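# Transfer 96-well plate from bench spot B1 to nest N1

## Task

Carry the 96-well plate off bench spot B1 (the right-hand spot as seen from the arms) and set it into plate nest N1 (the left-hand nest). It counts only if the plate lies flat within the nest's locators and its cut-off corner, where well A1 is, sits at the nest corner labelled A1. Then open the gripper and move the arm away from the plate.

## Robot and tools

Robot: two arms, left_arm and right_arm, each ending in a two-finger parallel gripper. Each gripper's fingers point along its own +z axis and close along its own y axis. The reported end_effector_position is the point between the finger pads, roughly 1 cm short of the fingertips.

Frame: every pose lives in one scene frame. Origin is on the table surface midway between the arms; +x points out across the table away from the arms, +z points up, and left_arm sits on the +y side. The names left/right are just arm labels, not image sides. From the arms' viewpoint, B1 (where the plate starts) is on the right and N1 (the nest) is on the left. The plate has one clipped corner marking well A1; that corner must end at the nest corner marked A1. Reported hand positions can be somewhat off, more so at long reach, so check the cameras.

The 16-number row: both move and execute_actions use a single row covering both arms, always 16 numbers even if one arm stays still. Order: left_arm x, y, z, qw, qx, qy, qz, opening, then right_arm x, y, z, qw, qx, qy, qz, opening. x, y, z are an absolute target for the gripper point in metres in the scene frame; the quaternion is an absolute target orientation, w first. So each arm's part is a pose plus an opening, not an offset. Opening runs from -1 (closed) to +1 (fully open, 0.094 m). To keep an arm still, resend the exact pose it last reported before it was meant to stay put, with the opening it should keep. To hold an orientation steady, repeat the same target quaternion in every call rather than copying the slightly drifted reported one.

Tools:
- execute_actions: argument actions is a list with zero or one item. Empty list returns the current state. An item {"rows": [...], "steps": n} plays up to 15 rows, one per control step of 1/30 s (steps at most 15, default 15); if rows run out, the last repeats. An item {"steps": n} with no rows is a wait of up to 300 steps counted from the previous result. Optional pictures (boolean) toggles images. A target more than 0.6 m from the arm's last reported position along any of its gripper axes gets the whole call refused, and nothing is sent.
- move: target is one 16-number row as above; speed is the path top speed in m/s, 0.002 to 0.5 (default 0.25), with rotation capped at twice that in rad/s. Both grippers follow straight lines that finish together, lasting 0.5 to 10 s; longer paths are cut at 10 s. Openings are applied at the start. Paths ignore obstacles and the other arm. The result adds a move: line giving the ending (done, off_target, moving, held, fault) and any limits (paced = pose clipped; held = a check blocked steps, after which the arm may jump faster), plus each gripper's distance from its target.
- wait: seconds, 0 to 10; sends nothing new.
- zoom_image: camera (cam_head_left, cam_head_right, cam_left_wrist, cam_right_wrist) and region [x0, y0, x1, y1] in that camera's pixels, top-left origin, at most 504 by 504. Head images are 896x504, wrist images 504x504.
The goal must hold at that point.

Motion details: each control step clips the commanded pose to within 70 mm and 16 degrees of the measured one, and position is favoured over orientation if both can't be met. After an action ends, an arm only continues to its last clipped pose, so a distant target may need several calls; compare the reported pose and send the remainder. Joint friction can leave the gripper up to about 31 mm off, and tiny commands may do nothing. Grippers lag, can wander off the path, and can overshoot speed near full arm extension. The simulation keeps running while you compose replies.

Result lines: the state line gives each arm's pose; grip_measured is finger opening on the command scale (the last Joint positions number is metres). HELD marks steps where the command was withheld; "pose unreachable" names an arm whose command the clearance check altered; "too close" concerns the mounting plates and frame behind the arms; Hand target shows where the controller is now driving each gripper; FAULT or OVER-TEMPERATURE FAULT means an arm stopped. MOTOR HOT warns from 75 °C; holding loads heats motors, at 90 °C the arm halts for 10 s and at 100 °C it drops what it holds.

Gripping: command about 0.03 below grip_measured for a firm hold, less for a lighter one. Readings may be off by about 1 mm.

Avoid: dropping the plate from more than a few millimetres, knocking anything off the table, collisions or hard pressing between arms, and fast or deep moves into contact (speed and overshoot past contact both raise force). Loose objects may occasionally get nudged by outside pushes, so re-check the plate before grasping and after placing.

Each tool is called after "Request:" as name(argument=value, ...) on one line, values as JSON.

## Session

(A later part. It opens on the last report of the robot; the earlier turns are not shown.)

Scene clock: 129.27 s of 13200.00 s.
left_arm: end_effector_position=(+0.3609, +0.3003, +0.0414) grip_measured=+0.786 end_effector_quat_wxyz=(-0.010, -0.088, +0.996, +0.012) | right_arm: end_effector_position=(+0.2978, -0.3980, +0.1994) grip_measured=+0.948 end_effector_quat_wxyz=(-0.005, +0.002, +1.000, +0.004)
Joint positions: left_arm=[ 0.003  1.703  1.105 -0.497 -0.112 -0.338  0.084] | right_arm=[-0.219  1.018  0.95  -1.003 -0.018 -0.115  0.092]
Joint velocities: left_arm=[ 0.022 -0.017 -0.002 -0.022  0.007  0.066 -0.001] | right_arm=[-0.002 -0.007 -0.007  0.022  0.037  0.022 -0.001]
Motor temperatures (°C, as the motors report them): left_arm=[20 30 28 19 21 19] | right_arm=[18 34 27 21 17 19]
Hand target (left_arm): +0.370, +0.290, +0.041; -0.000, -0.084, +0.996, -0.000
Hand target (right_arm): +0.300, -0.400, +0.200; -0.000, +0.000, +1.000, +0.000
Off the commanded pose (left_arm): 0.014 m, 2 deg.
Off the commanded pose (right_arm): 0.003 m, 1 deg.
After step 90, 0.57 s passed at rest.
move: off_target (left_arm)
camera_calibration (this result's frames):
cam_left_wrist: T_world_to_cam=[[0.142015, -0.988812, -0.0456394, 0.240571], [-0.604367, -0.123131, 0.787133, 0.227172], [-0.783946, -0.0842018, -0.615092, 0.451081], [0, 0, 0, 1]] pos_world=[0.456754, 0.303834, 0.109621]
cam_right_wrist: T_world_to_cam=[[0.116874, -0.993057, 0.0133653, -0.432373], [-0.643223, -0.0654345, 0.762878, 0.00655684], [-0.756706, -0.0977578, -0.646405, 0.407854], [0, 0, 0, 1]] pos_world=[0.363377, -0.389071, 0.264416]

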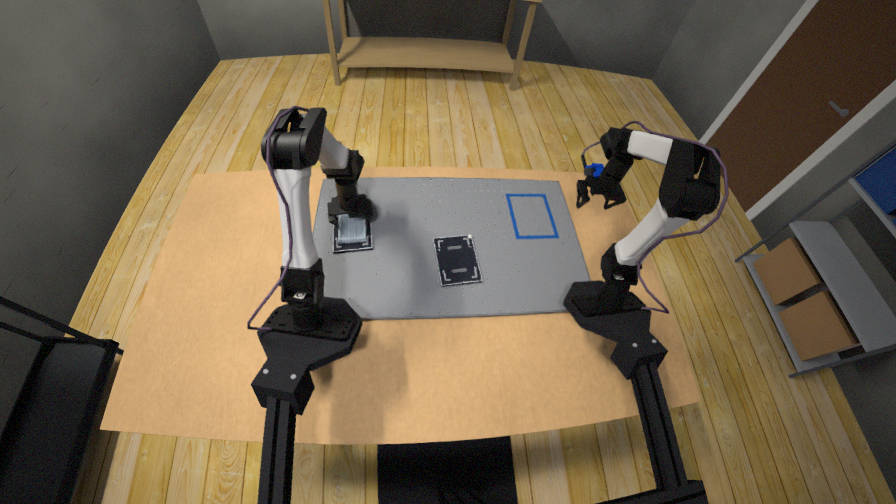

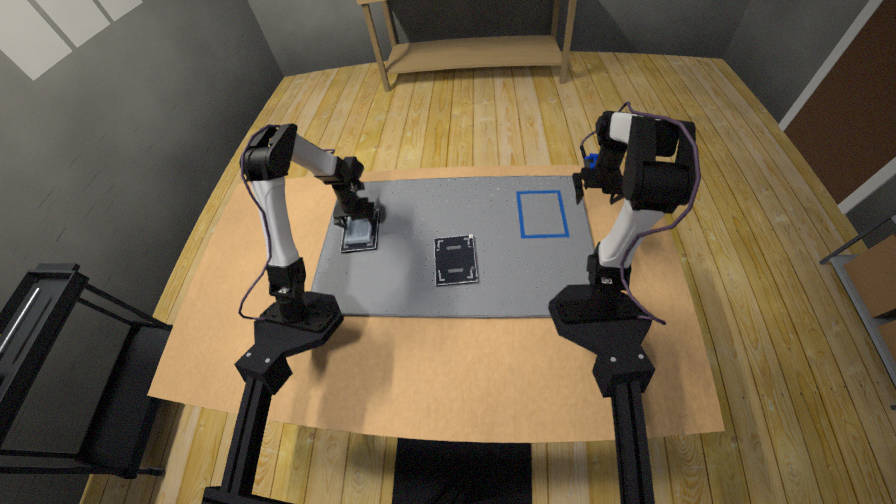

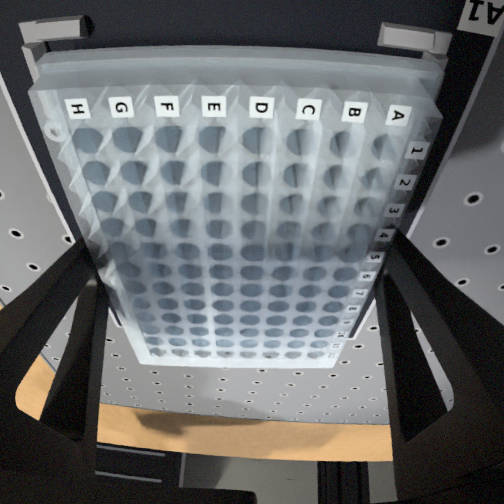

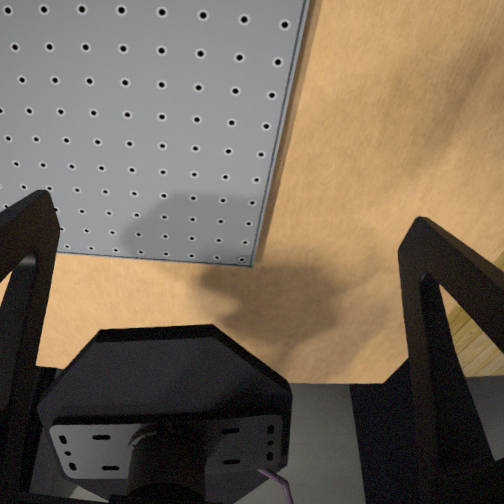

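Request:
move(target=[0.366,0.301,0.024,0,-0.086,0.9963,0,0.68,0.3,-0.4,0.2,0,0,1,0,0.95], speed=0.006)

Request:
zoom_image(camera="cam_head_left", region=[320,200,390,260])

Scene clock: 134.97 s of 13200.00 s.
left_arm: end_effector_position=(+0.3629, +0.3017, +0.0360) grip_measured=+0.786 end_effector_quat_wxyz=(-0.009, -0.085, +0.996, +0.007) | right_arm: end_effector_position=(+0.2978, -0.3980, +0.1994) grip_measured=+0.948 end_effector_quat_wxyz=(-0.005, +0.002, +1.000, +0.004)
Joint positions: left_arm=[ 0.015  1.719  1.105 -0.474 -0.097 -0.322  0.084] | right_arm=[-0.219  1.018  0.95  -1.003 -0.018 -0.115  0.092]
Joint velocities: left_arm=[ 0.002 -0.002 -0.012 -0.022 -0.022 -0.022  0.   ] | right_arm=[ 0.007  0.007  0.007 -0.051 -0.081  0.022  0.001]
Motor temperatures (°C, as the motors report them): left_arm=[20 30 28 19 21 19] | right_arm=[18 34 27 21 17 19]
Hand target (left_arm): +0.365, +0.301, +0.025; -0.001, -0.086, +0.996, +0.000
Hand target (right_arm): +0.300, -0.400, +0.200; -0.000, +0.000, +1.000, +0.000
Off the commanded pose (left_arm): 0.012 m, 1 deg.
Off the commanded pose (right_arm): 0.003 m, 1 deg.
move: off_target (left_arm)
camera_calibration (this result's frames):
cam_left_wrist: T_world_to_cam=[[0.137455, -0.989903, -0.0346217, 0.243041], [-0.60782, -0.111896, 0.786151, 0.230672], [-0.782087, -0.0870168, -0.617064, 0.449635], [0, 0, 0, 1]] pos_world=[0.458454, 0.305524, 0.104525]
cam_right_wrist: T_world_to_cam=[[0.116874, -0.993057, 0.0133653, -0.432373], [-0.643223, -0.0654345, 0.762878, 0.00655684], [-0.756706, -0.0977578, -0.646405, 0.407854], [0, 0, 0, 1]] pos_world=[0.363377, -0.389071, 0.264416]

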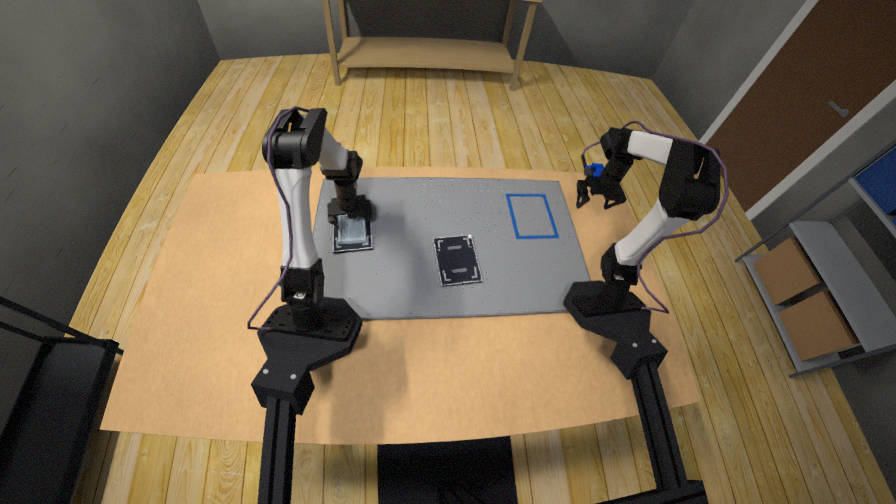

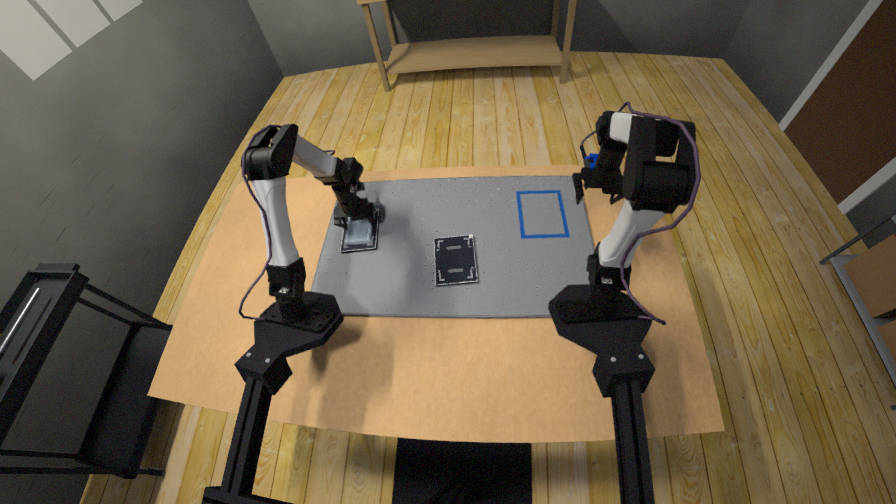

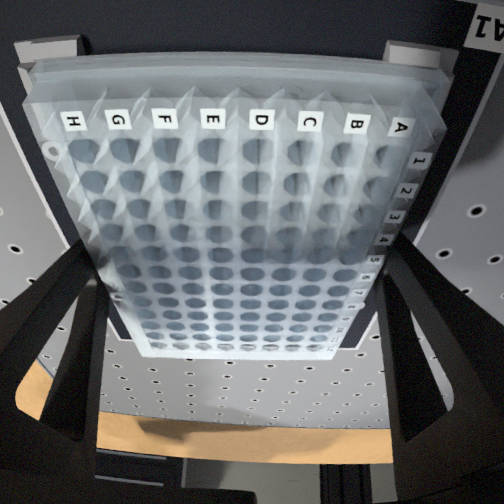

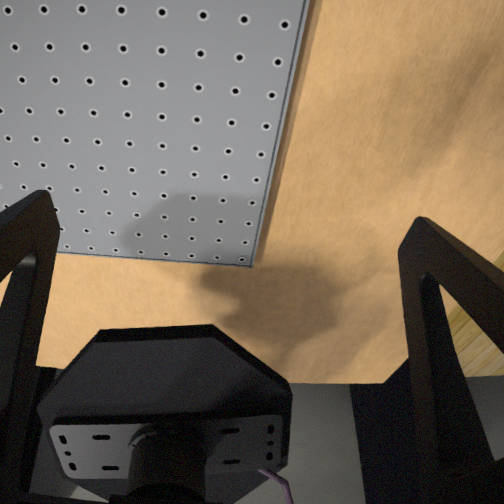

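Region (320, 200, 390, 260) of cam_head_left's 896x504 image, scaled by 7.200, with more detail than that image has; it fills the top 432 rows of this view, and the rest is white.

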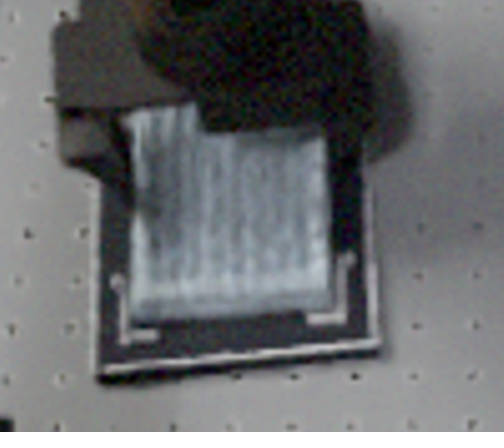

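Request:
move(target=[0.35,0.301,0.04,0,-0.086,0.9963,0,0.68,0.3,-0.4,0.2,0,0,1,0,0.95], speed=0.005)

Request:
zoom_image(camera="cam_head_left", region=[320,200,390,260])

Scene clock: 140.57 s of 13200.00 s.
left_arm: end_effector_position=(+0.3552, +0.3030, +0.0373) grip_measured=+0.786 end_effector_quat_wxyz=(+0.003, -0.087, +0.996, +0.004) | right_arm: end_effector_position=(+0.2978, -0.3980, +0.1994) grip_measured=+0.948 end_effector_quat_wxyz=(-0.005, +0.002, +1.000, +0.004)
Joint positions: left_arm=[ 0.015  1.681  1.039 -0.423 -0.097 -0.322  0.084] | right_arm=[-0.219  1.018  0.95  -1.003 -0.018 -0.115  0.092]
Joint velocities: left_arm=[-0.012  0.012  0.012 -0.022 -0.051  0.022 -0.   ] | right_arm=[ 0.007  0.012 -0.002 -0.051 -0.007  0.037 -0.   ]
Motor temperatures (°C, as the motors report them): left_arm=[20 31 28 19 21 19] | right_arm=[18 34 27 21 17 19]
Hand target (left_arm): +0.350, +0.301, +0.040; -0.000, -0.086, +0.996, -0.000
Hand target (right_arm): +0.300, -0.400, +0.200; -0.000, +0.000, +1.000, +0.000
Off the commanded pose (left_arm): 0.006 m, 1 deg.
Off the commanded pose (right_arm): 0.003 m, 1 deg.
move: done
camera_calibration (this result's frames):
cam_left_wrist: T_world_to_cam=[[0.140206, -0.989725, -0.0280304, 0.244126], [-0.625455, -0.110479, 0.772399, 0.231466], [-0.76756, -0.0907634, -0.634519, 0.441155], [0, 0, 0, 1]] pos_world=[0.449157, 0.30723, 0.10798]
cam_right_wrist: T_world_to_cam=[[0.116874, -0.993057, 0.0133653, -0.432373], [-0.643223, -0.0654345, 0.762878, 0.00655684], [-0.756706, -0.0977578, -0.646405, 0.407854], [0, 0, 0, 1]] pos_world=[0.363377, -0.389071, 0.264416]

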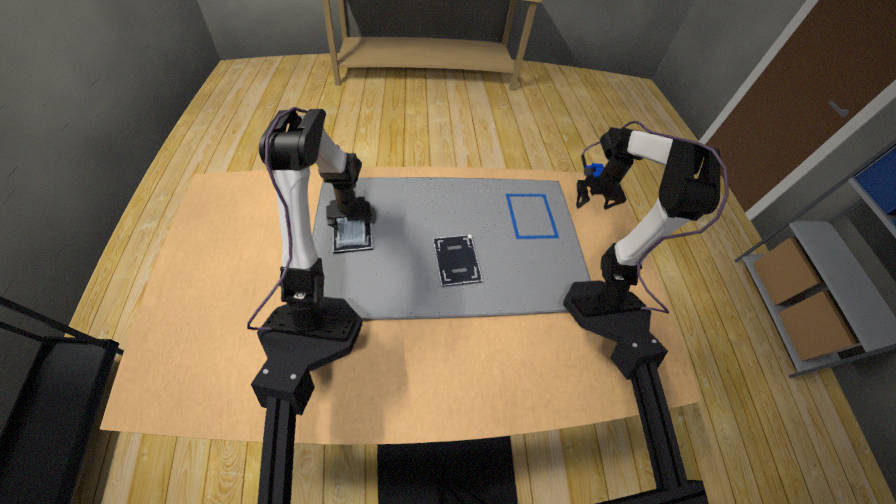

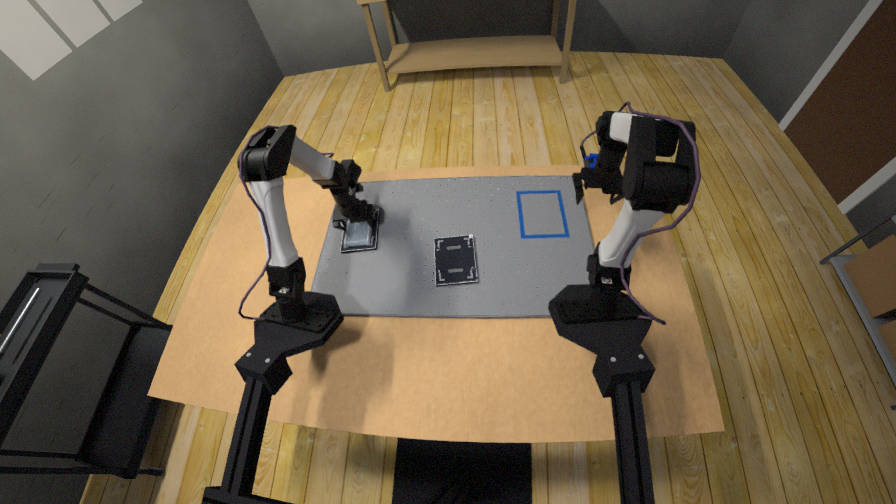

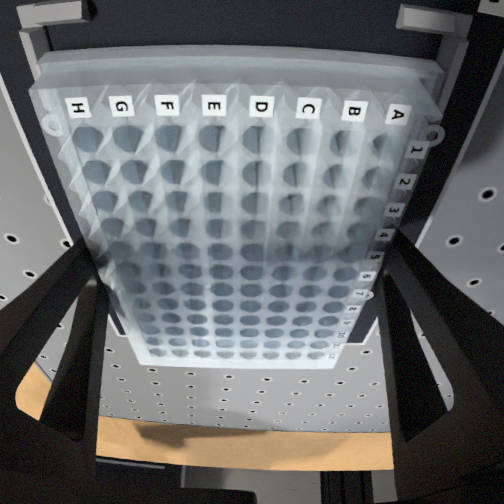

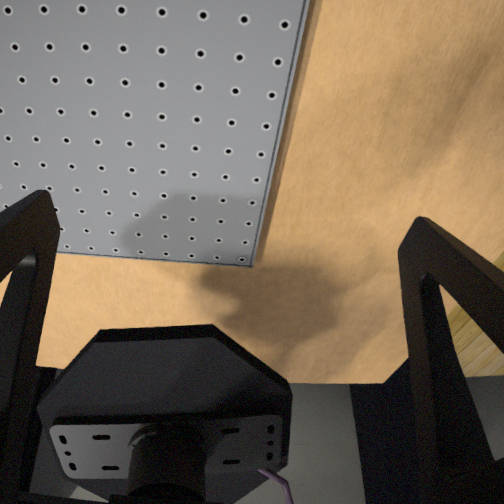

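Region (320, 200, 390, 260) of cam_head_left's 896x504 image, scaled by 7.200, with more detail than that image has; it fills the top 432 rows of this view, and the rest is white.

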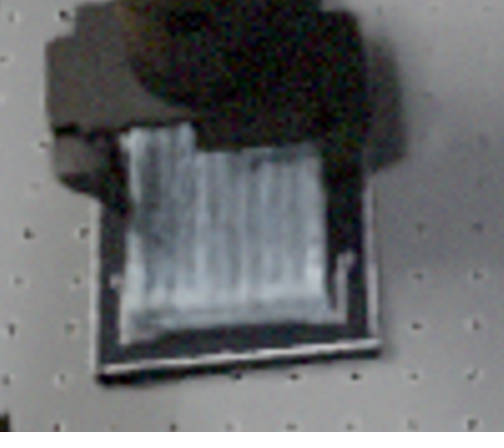

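Request:
move(target=[0.366,0.294,0.043,0,-0.086,0.9963,0,0.68,0.3,-0.4,0.2,0,0,1,0,0.95], speed=0.005)

Request:
zoom_image(camera="cam_head_left", region=[320,200,390,260])

Scene clock: 146.40 s of 13200.00 s.
left_arm: end_effector_position=(+0.3656, +0.2983, +0.0445) grip_measured=+0.786 end_effector_quat_wxyz=(+0.007, -0.087, +0.996, +0.000) | right_arm: end_effector_position=(+0.2978, -0.3980, +0.1994) grip_measured=+0.948 end_effector_quat_wxyz=(-0.005, +0.002, +1.000, +0.004)
Joint positions: left_arm=[ 0.006  1.681  1.083 -0.457 -0.097 -0.329  0.084] | right_arm=[-0.219  1.018  0.95  -1.003 -0.018 -0.115  0.092]
Joint velocities: left_arm=[-0.002 -0.007 -0.027  0.007 -0.095 -0.022  0.002] | right_arm=[ 0.012  0.007 -0.002 -0.007 -0.007 -0.022 -0.001]
Motor temperatures (°C, as the motors report them): left_arm=[20 31 28 19 21 19] | right_arm=[18 34 28 21 17 19]
Hand target (left_arm): +0.366, +0.294, +0.043; +0.000, -0.086, +0.996, +0.000
Hand target (right_arm): +0.300, -0.400, +0.200; -0.000, +0.000, +1.000, +0.000
Off the commanded pose (left_arm): 0.005 m, 1 deg.
Off the commanded pose (right_arm): 0.003 m, 1 deg.
move: done
camera_calibration (this result's frames):
cam_left_wrist: T_world_to_cam=[[0.140555, -0.989855, -0.0207794, 0.237817], [-0.632731, -0.105948, 0.76709, 0.233385], [-0.761509, -0.0946703, -0.641203, 0.4526], [0, 0, 0, 1]] pos_world=[0.458903, 0.302978, 0.116123]
cam_right_wrist: T_world_to_cam=[[0.116874, -0.993057, 0.0133653, -0.432373], [-0.643223, -0.0654345, 0.762878, 0.00655684], [-0.756706, -0.0977578, -0.646405, 0.407854], [0, 0, 0, 1]] pos_world=[0.363377, -0.389071, 0.264416]

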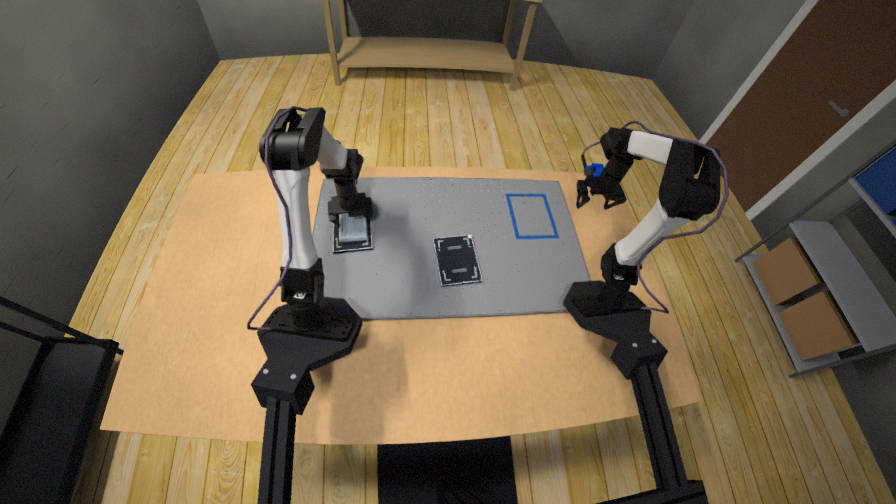

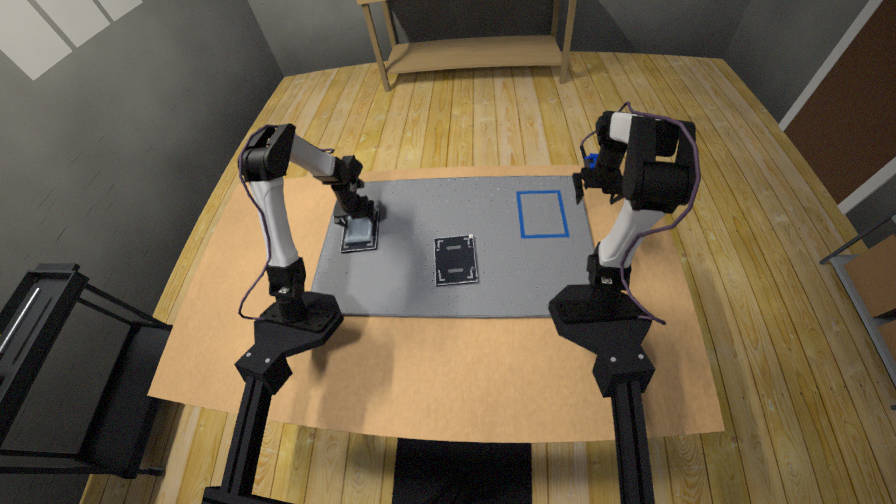

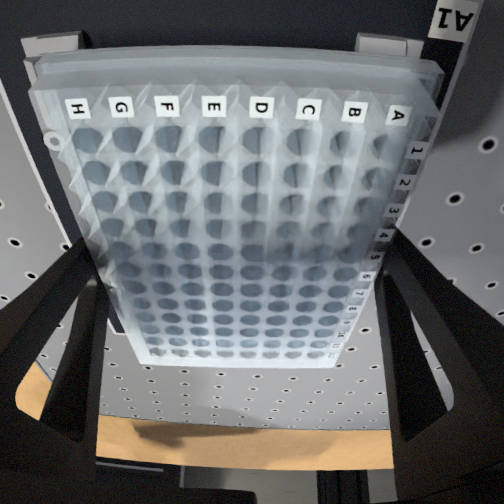

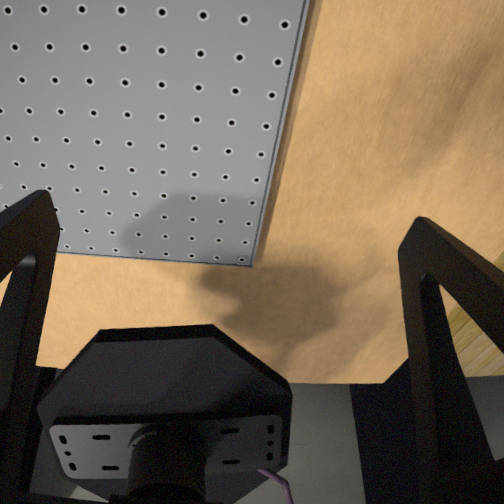

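Region (320, 200, 390, 260) of cam_head_left's 896x504 image, scaled by 7.200, with more detail than that image has; it fills the top 432 rows of this view, and the rest is white.

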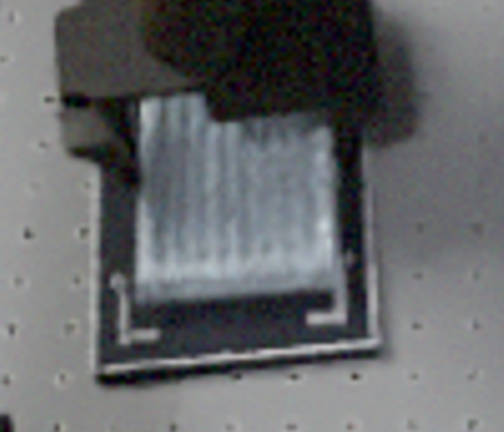

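Request:
move(target=[0.354,0.306,0.043,0,-0.086,0.9963,0,0.68,0.3,-0.4,0.2,0,0,1,0,0.95], speed=0.005)

Request:
zoom_image(camera="cam_head_left", region=[320,200,390,260])

Scene clock: 152.10 s of 13200.00 s.
left_arm: end_effector_position=(+0.3537, +0.3034, +0.0397) grip_measured=+0.786 end_effector_quat_wxyz=(-0.007, -0.086, +0.996, +0.004) | right_arm: end_effector_position=(+0.2978, -0.3980, +0.1994) grip_measured=+0.948 end_effector_quat_wxyz=(-0.005, +0.002, +1.000, +0.004)
Joint positions: left_arm=[ 0.017  1.681  1.055 -0.458 -0.092 -0.32   0.084] | right_arm=[-0.219  1.018  0.95  -1.003 -0.018 -0.115  0.092]
Joint velocities: left_arm=[-0.012 -0.007  0.007 -0.022  0.007  0.007  0.001] | right_arm=[-0.012  0.002 -0.007 -0.022 -0.037 -0.022  0.   ]
Motor temperatures (°C, as the motors report them): left_arm=[20 31 28 19 21 19] | right_arm=[18 34 28 21 17 19]
Hand target (left_arm): +0.354, +0.306, +0.043; -0.000, -0.086, +0.996, +0.000
Hand target (right_arm): +0.300, -0.400, +0.200; -0.000, +0.000, +1.000, +0.000
Off the commanded pose (left_arm): 0.004 m, 1 deg.
Off the commanded pose (right_arm): 0.003 m, 1 deg.
move: done
camera_calibration (this result's frames):
cam_left_wrist: T_world_to_cam=[[0.137732, -0.990033, -0.0293966, 0.245867], [-0.610398, -0.108217, 0.784668, 0.222165], [-0.780028, -0.0901304, -0.619219, 0.445222], [0, 0, 0, 1]] pos_world=[0.449031, 0.307587, 0.108592]
cam_right_wrist: T_world_to_cam=[[0.116874, -0.993057, 0.0133653, -0.432373], [-0.643223, -0.0654345, 0.762878, 0.00655684], [-0.756706, -0.0977578, -0.646405, 0.407854], [0, 0, 0, 1]] pos_world=[0.363377, -0.389071, 0.264416]

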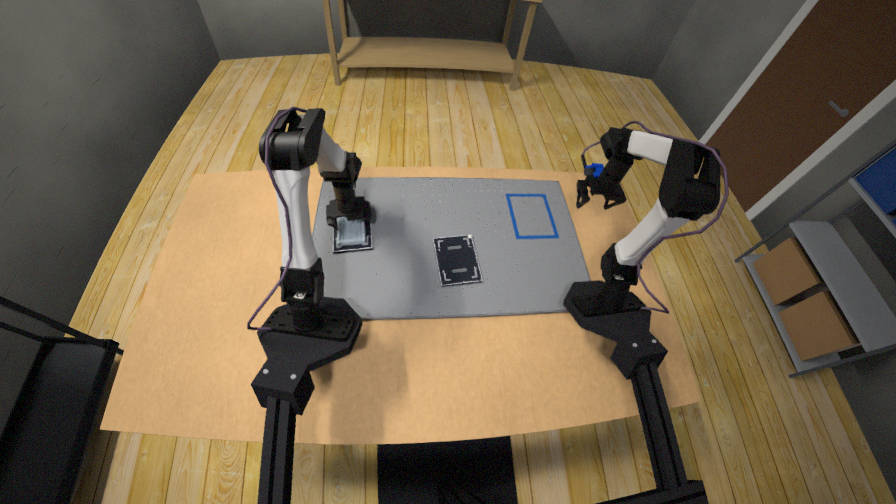

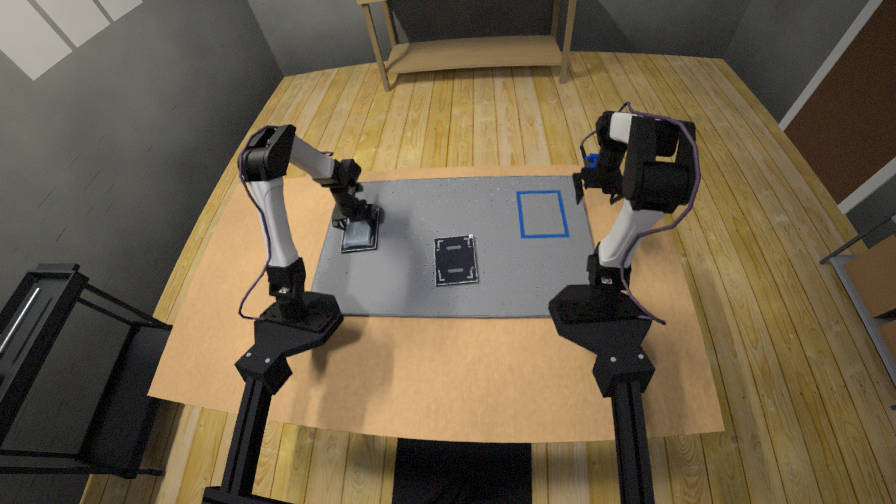

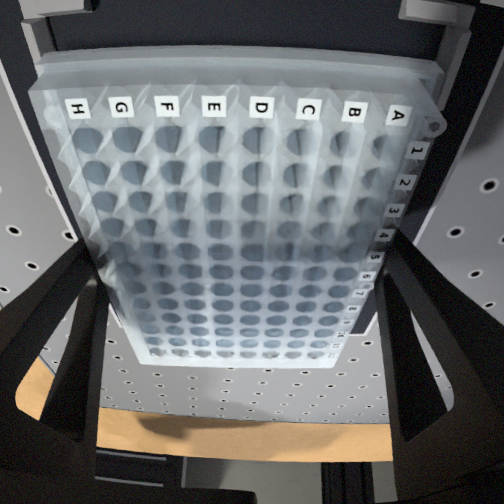

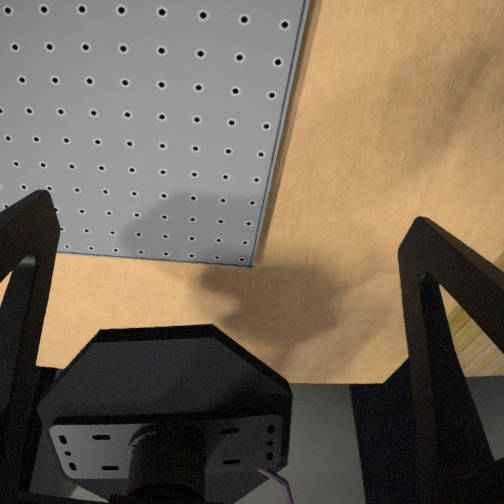

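Region (320, 200, 390, 260) of cam_head_left's 896x504 image, scaled by 7.200, with more detail than that image has; it fills the top 432 rows of this view, and the rest is white.

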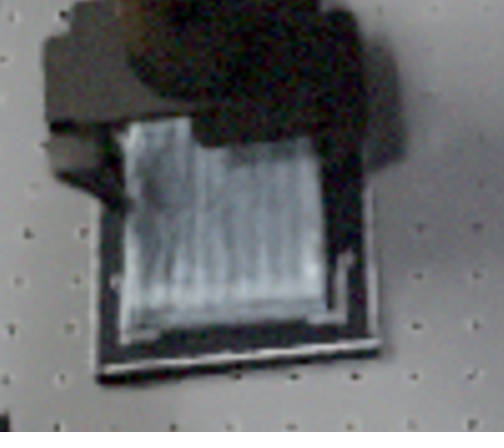

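Request:
move(target=[0.360,0.300,0.041,0,-0.086,0.9963,0,0.68,0.3,-0.4,0.2,0,0,1,0,0.95], speed=0.004)

Request:
zoom_image(camera="cam_head_left", region=[320,200,390,260])

Scene clock: 157.10 s of 13200.00 s.
left_arm: end_effector_position=(+0.3537, +0.3034, +0.0397) grip_measured=+0.786 end_effector_quat_wxyz=(-0.007, -0.085, +0.996, +0.004) | right_arm: end_effector_position=(+0.2978, -0.3980, +0.1994) grip_measured=+0.948 end_effector_quat_wxyz=(-0.005, +0.002, +1.000, +0.004)
Joint positions: left_arm=[ 0.017  1.681  1.055 -0.458 -0.092 -0.319  0.084] | right_arm=[-0.219  1.018  0.95  -1.003 -0.018 -0.115  0.092]
Joint velocities: left_arm=[-0.002 -0.002 -0.002 -0.022 -0.066 -0.007  0.   ] | right_arm=[-0.002 -0.012  0.007 -0.007  0.007  0.007 -0.   ]
Motor temperatures (°C, as the motors report them): left_arm=[20 32 28 19 21 19] | right_arm=[18 33 28 21 17 19]
Hand target (left_arm): +0.360, +0.300, +0.041; -0.000, -0.086, +0.996, -0.000
Hand target (right_arm): +0.300, -0.400, +0.200; -0.000, +0.000, +1.000, +0.000
Off the commanded pose (left_arm): 0.007 m, 1 deg.
Off the commanded pose (right_arm): 0.003 m, 1 deg.
move: done
camera_calibration (this result's frames):
cam_left_wrist: T_world_to_cam=[[0.137354, -0.990086, -0.0293913, 0.246016], [-0.610437, -0.107979, 0.78467, 0.222107], [-0.780064, -0.0898364, -0.619217, 0.445146], [0, 0, 0, 1]] pos_world=[0.449033, 0.307551, 0.108592]
cam_right_wrist: T_world_to_cam=[[0.116874, -0.993057, 0.0133653, -0.432373], [-0.643223, -0.0654345, 0.762878, 0.00655684], [-0.756706, -0.0977578, -0.646405, 0.407854], [0, 0, 0, 1]] pos_world=[0.363377, -0.389071, 0.264416]

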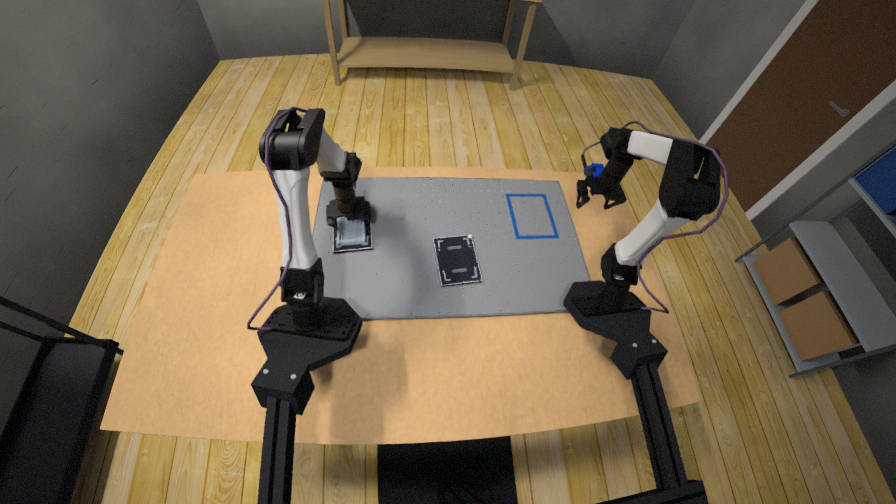

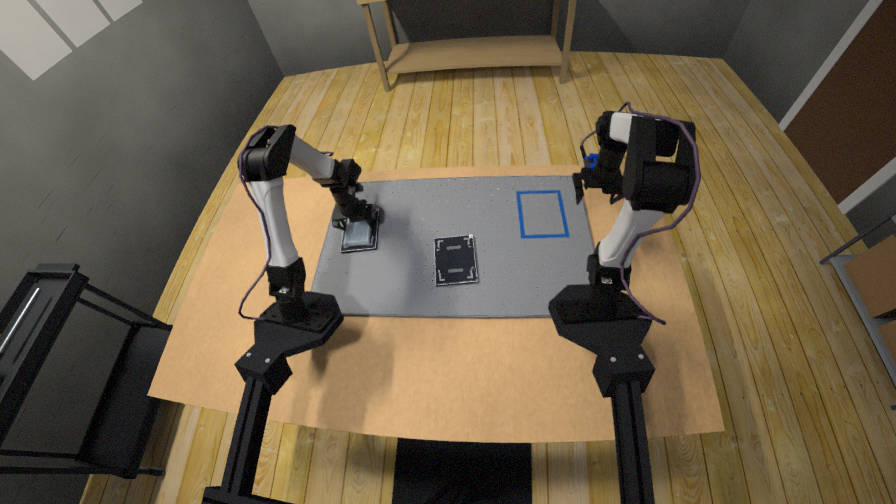

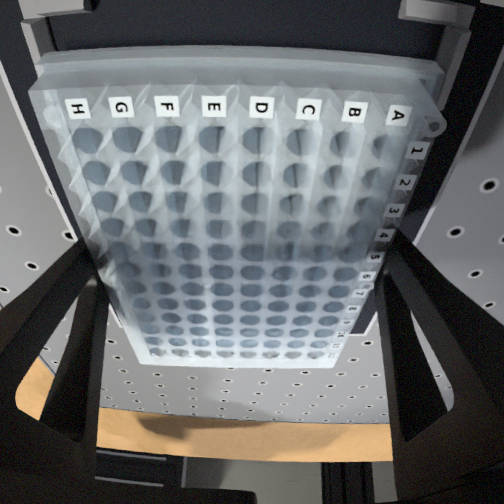

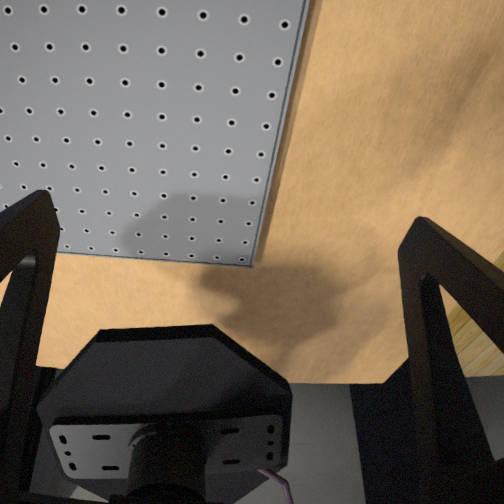

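Region (320, 200, 390, 260) of cam_head_left's 896x504 image, scaled by 7.200, with more detail than that image has; it fills the top 432 rows of this view, and the rest is white.

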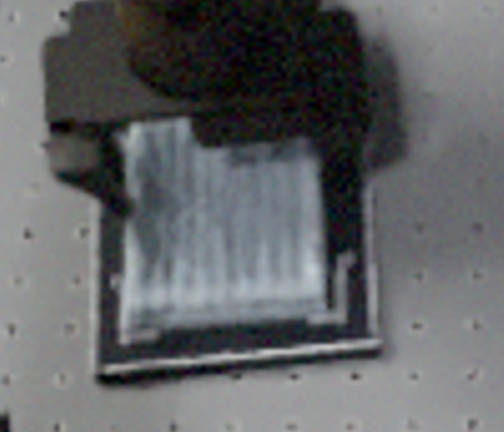

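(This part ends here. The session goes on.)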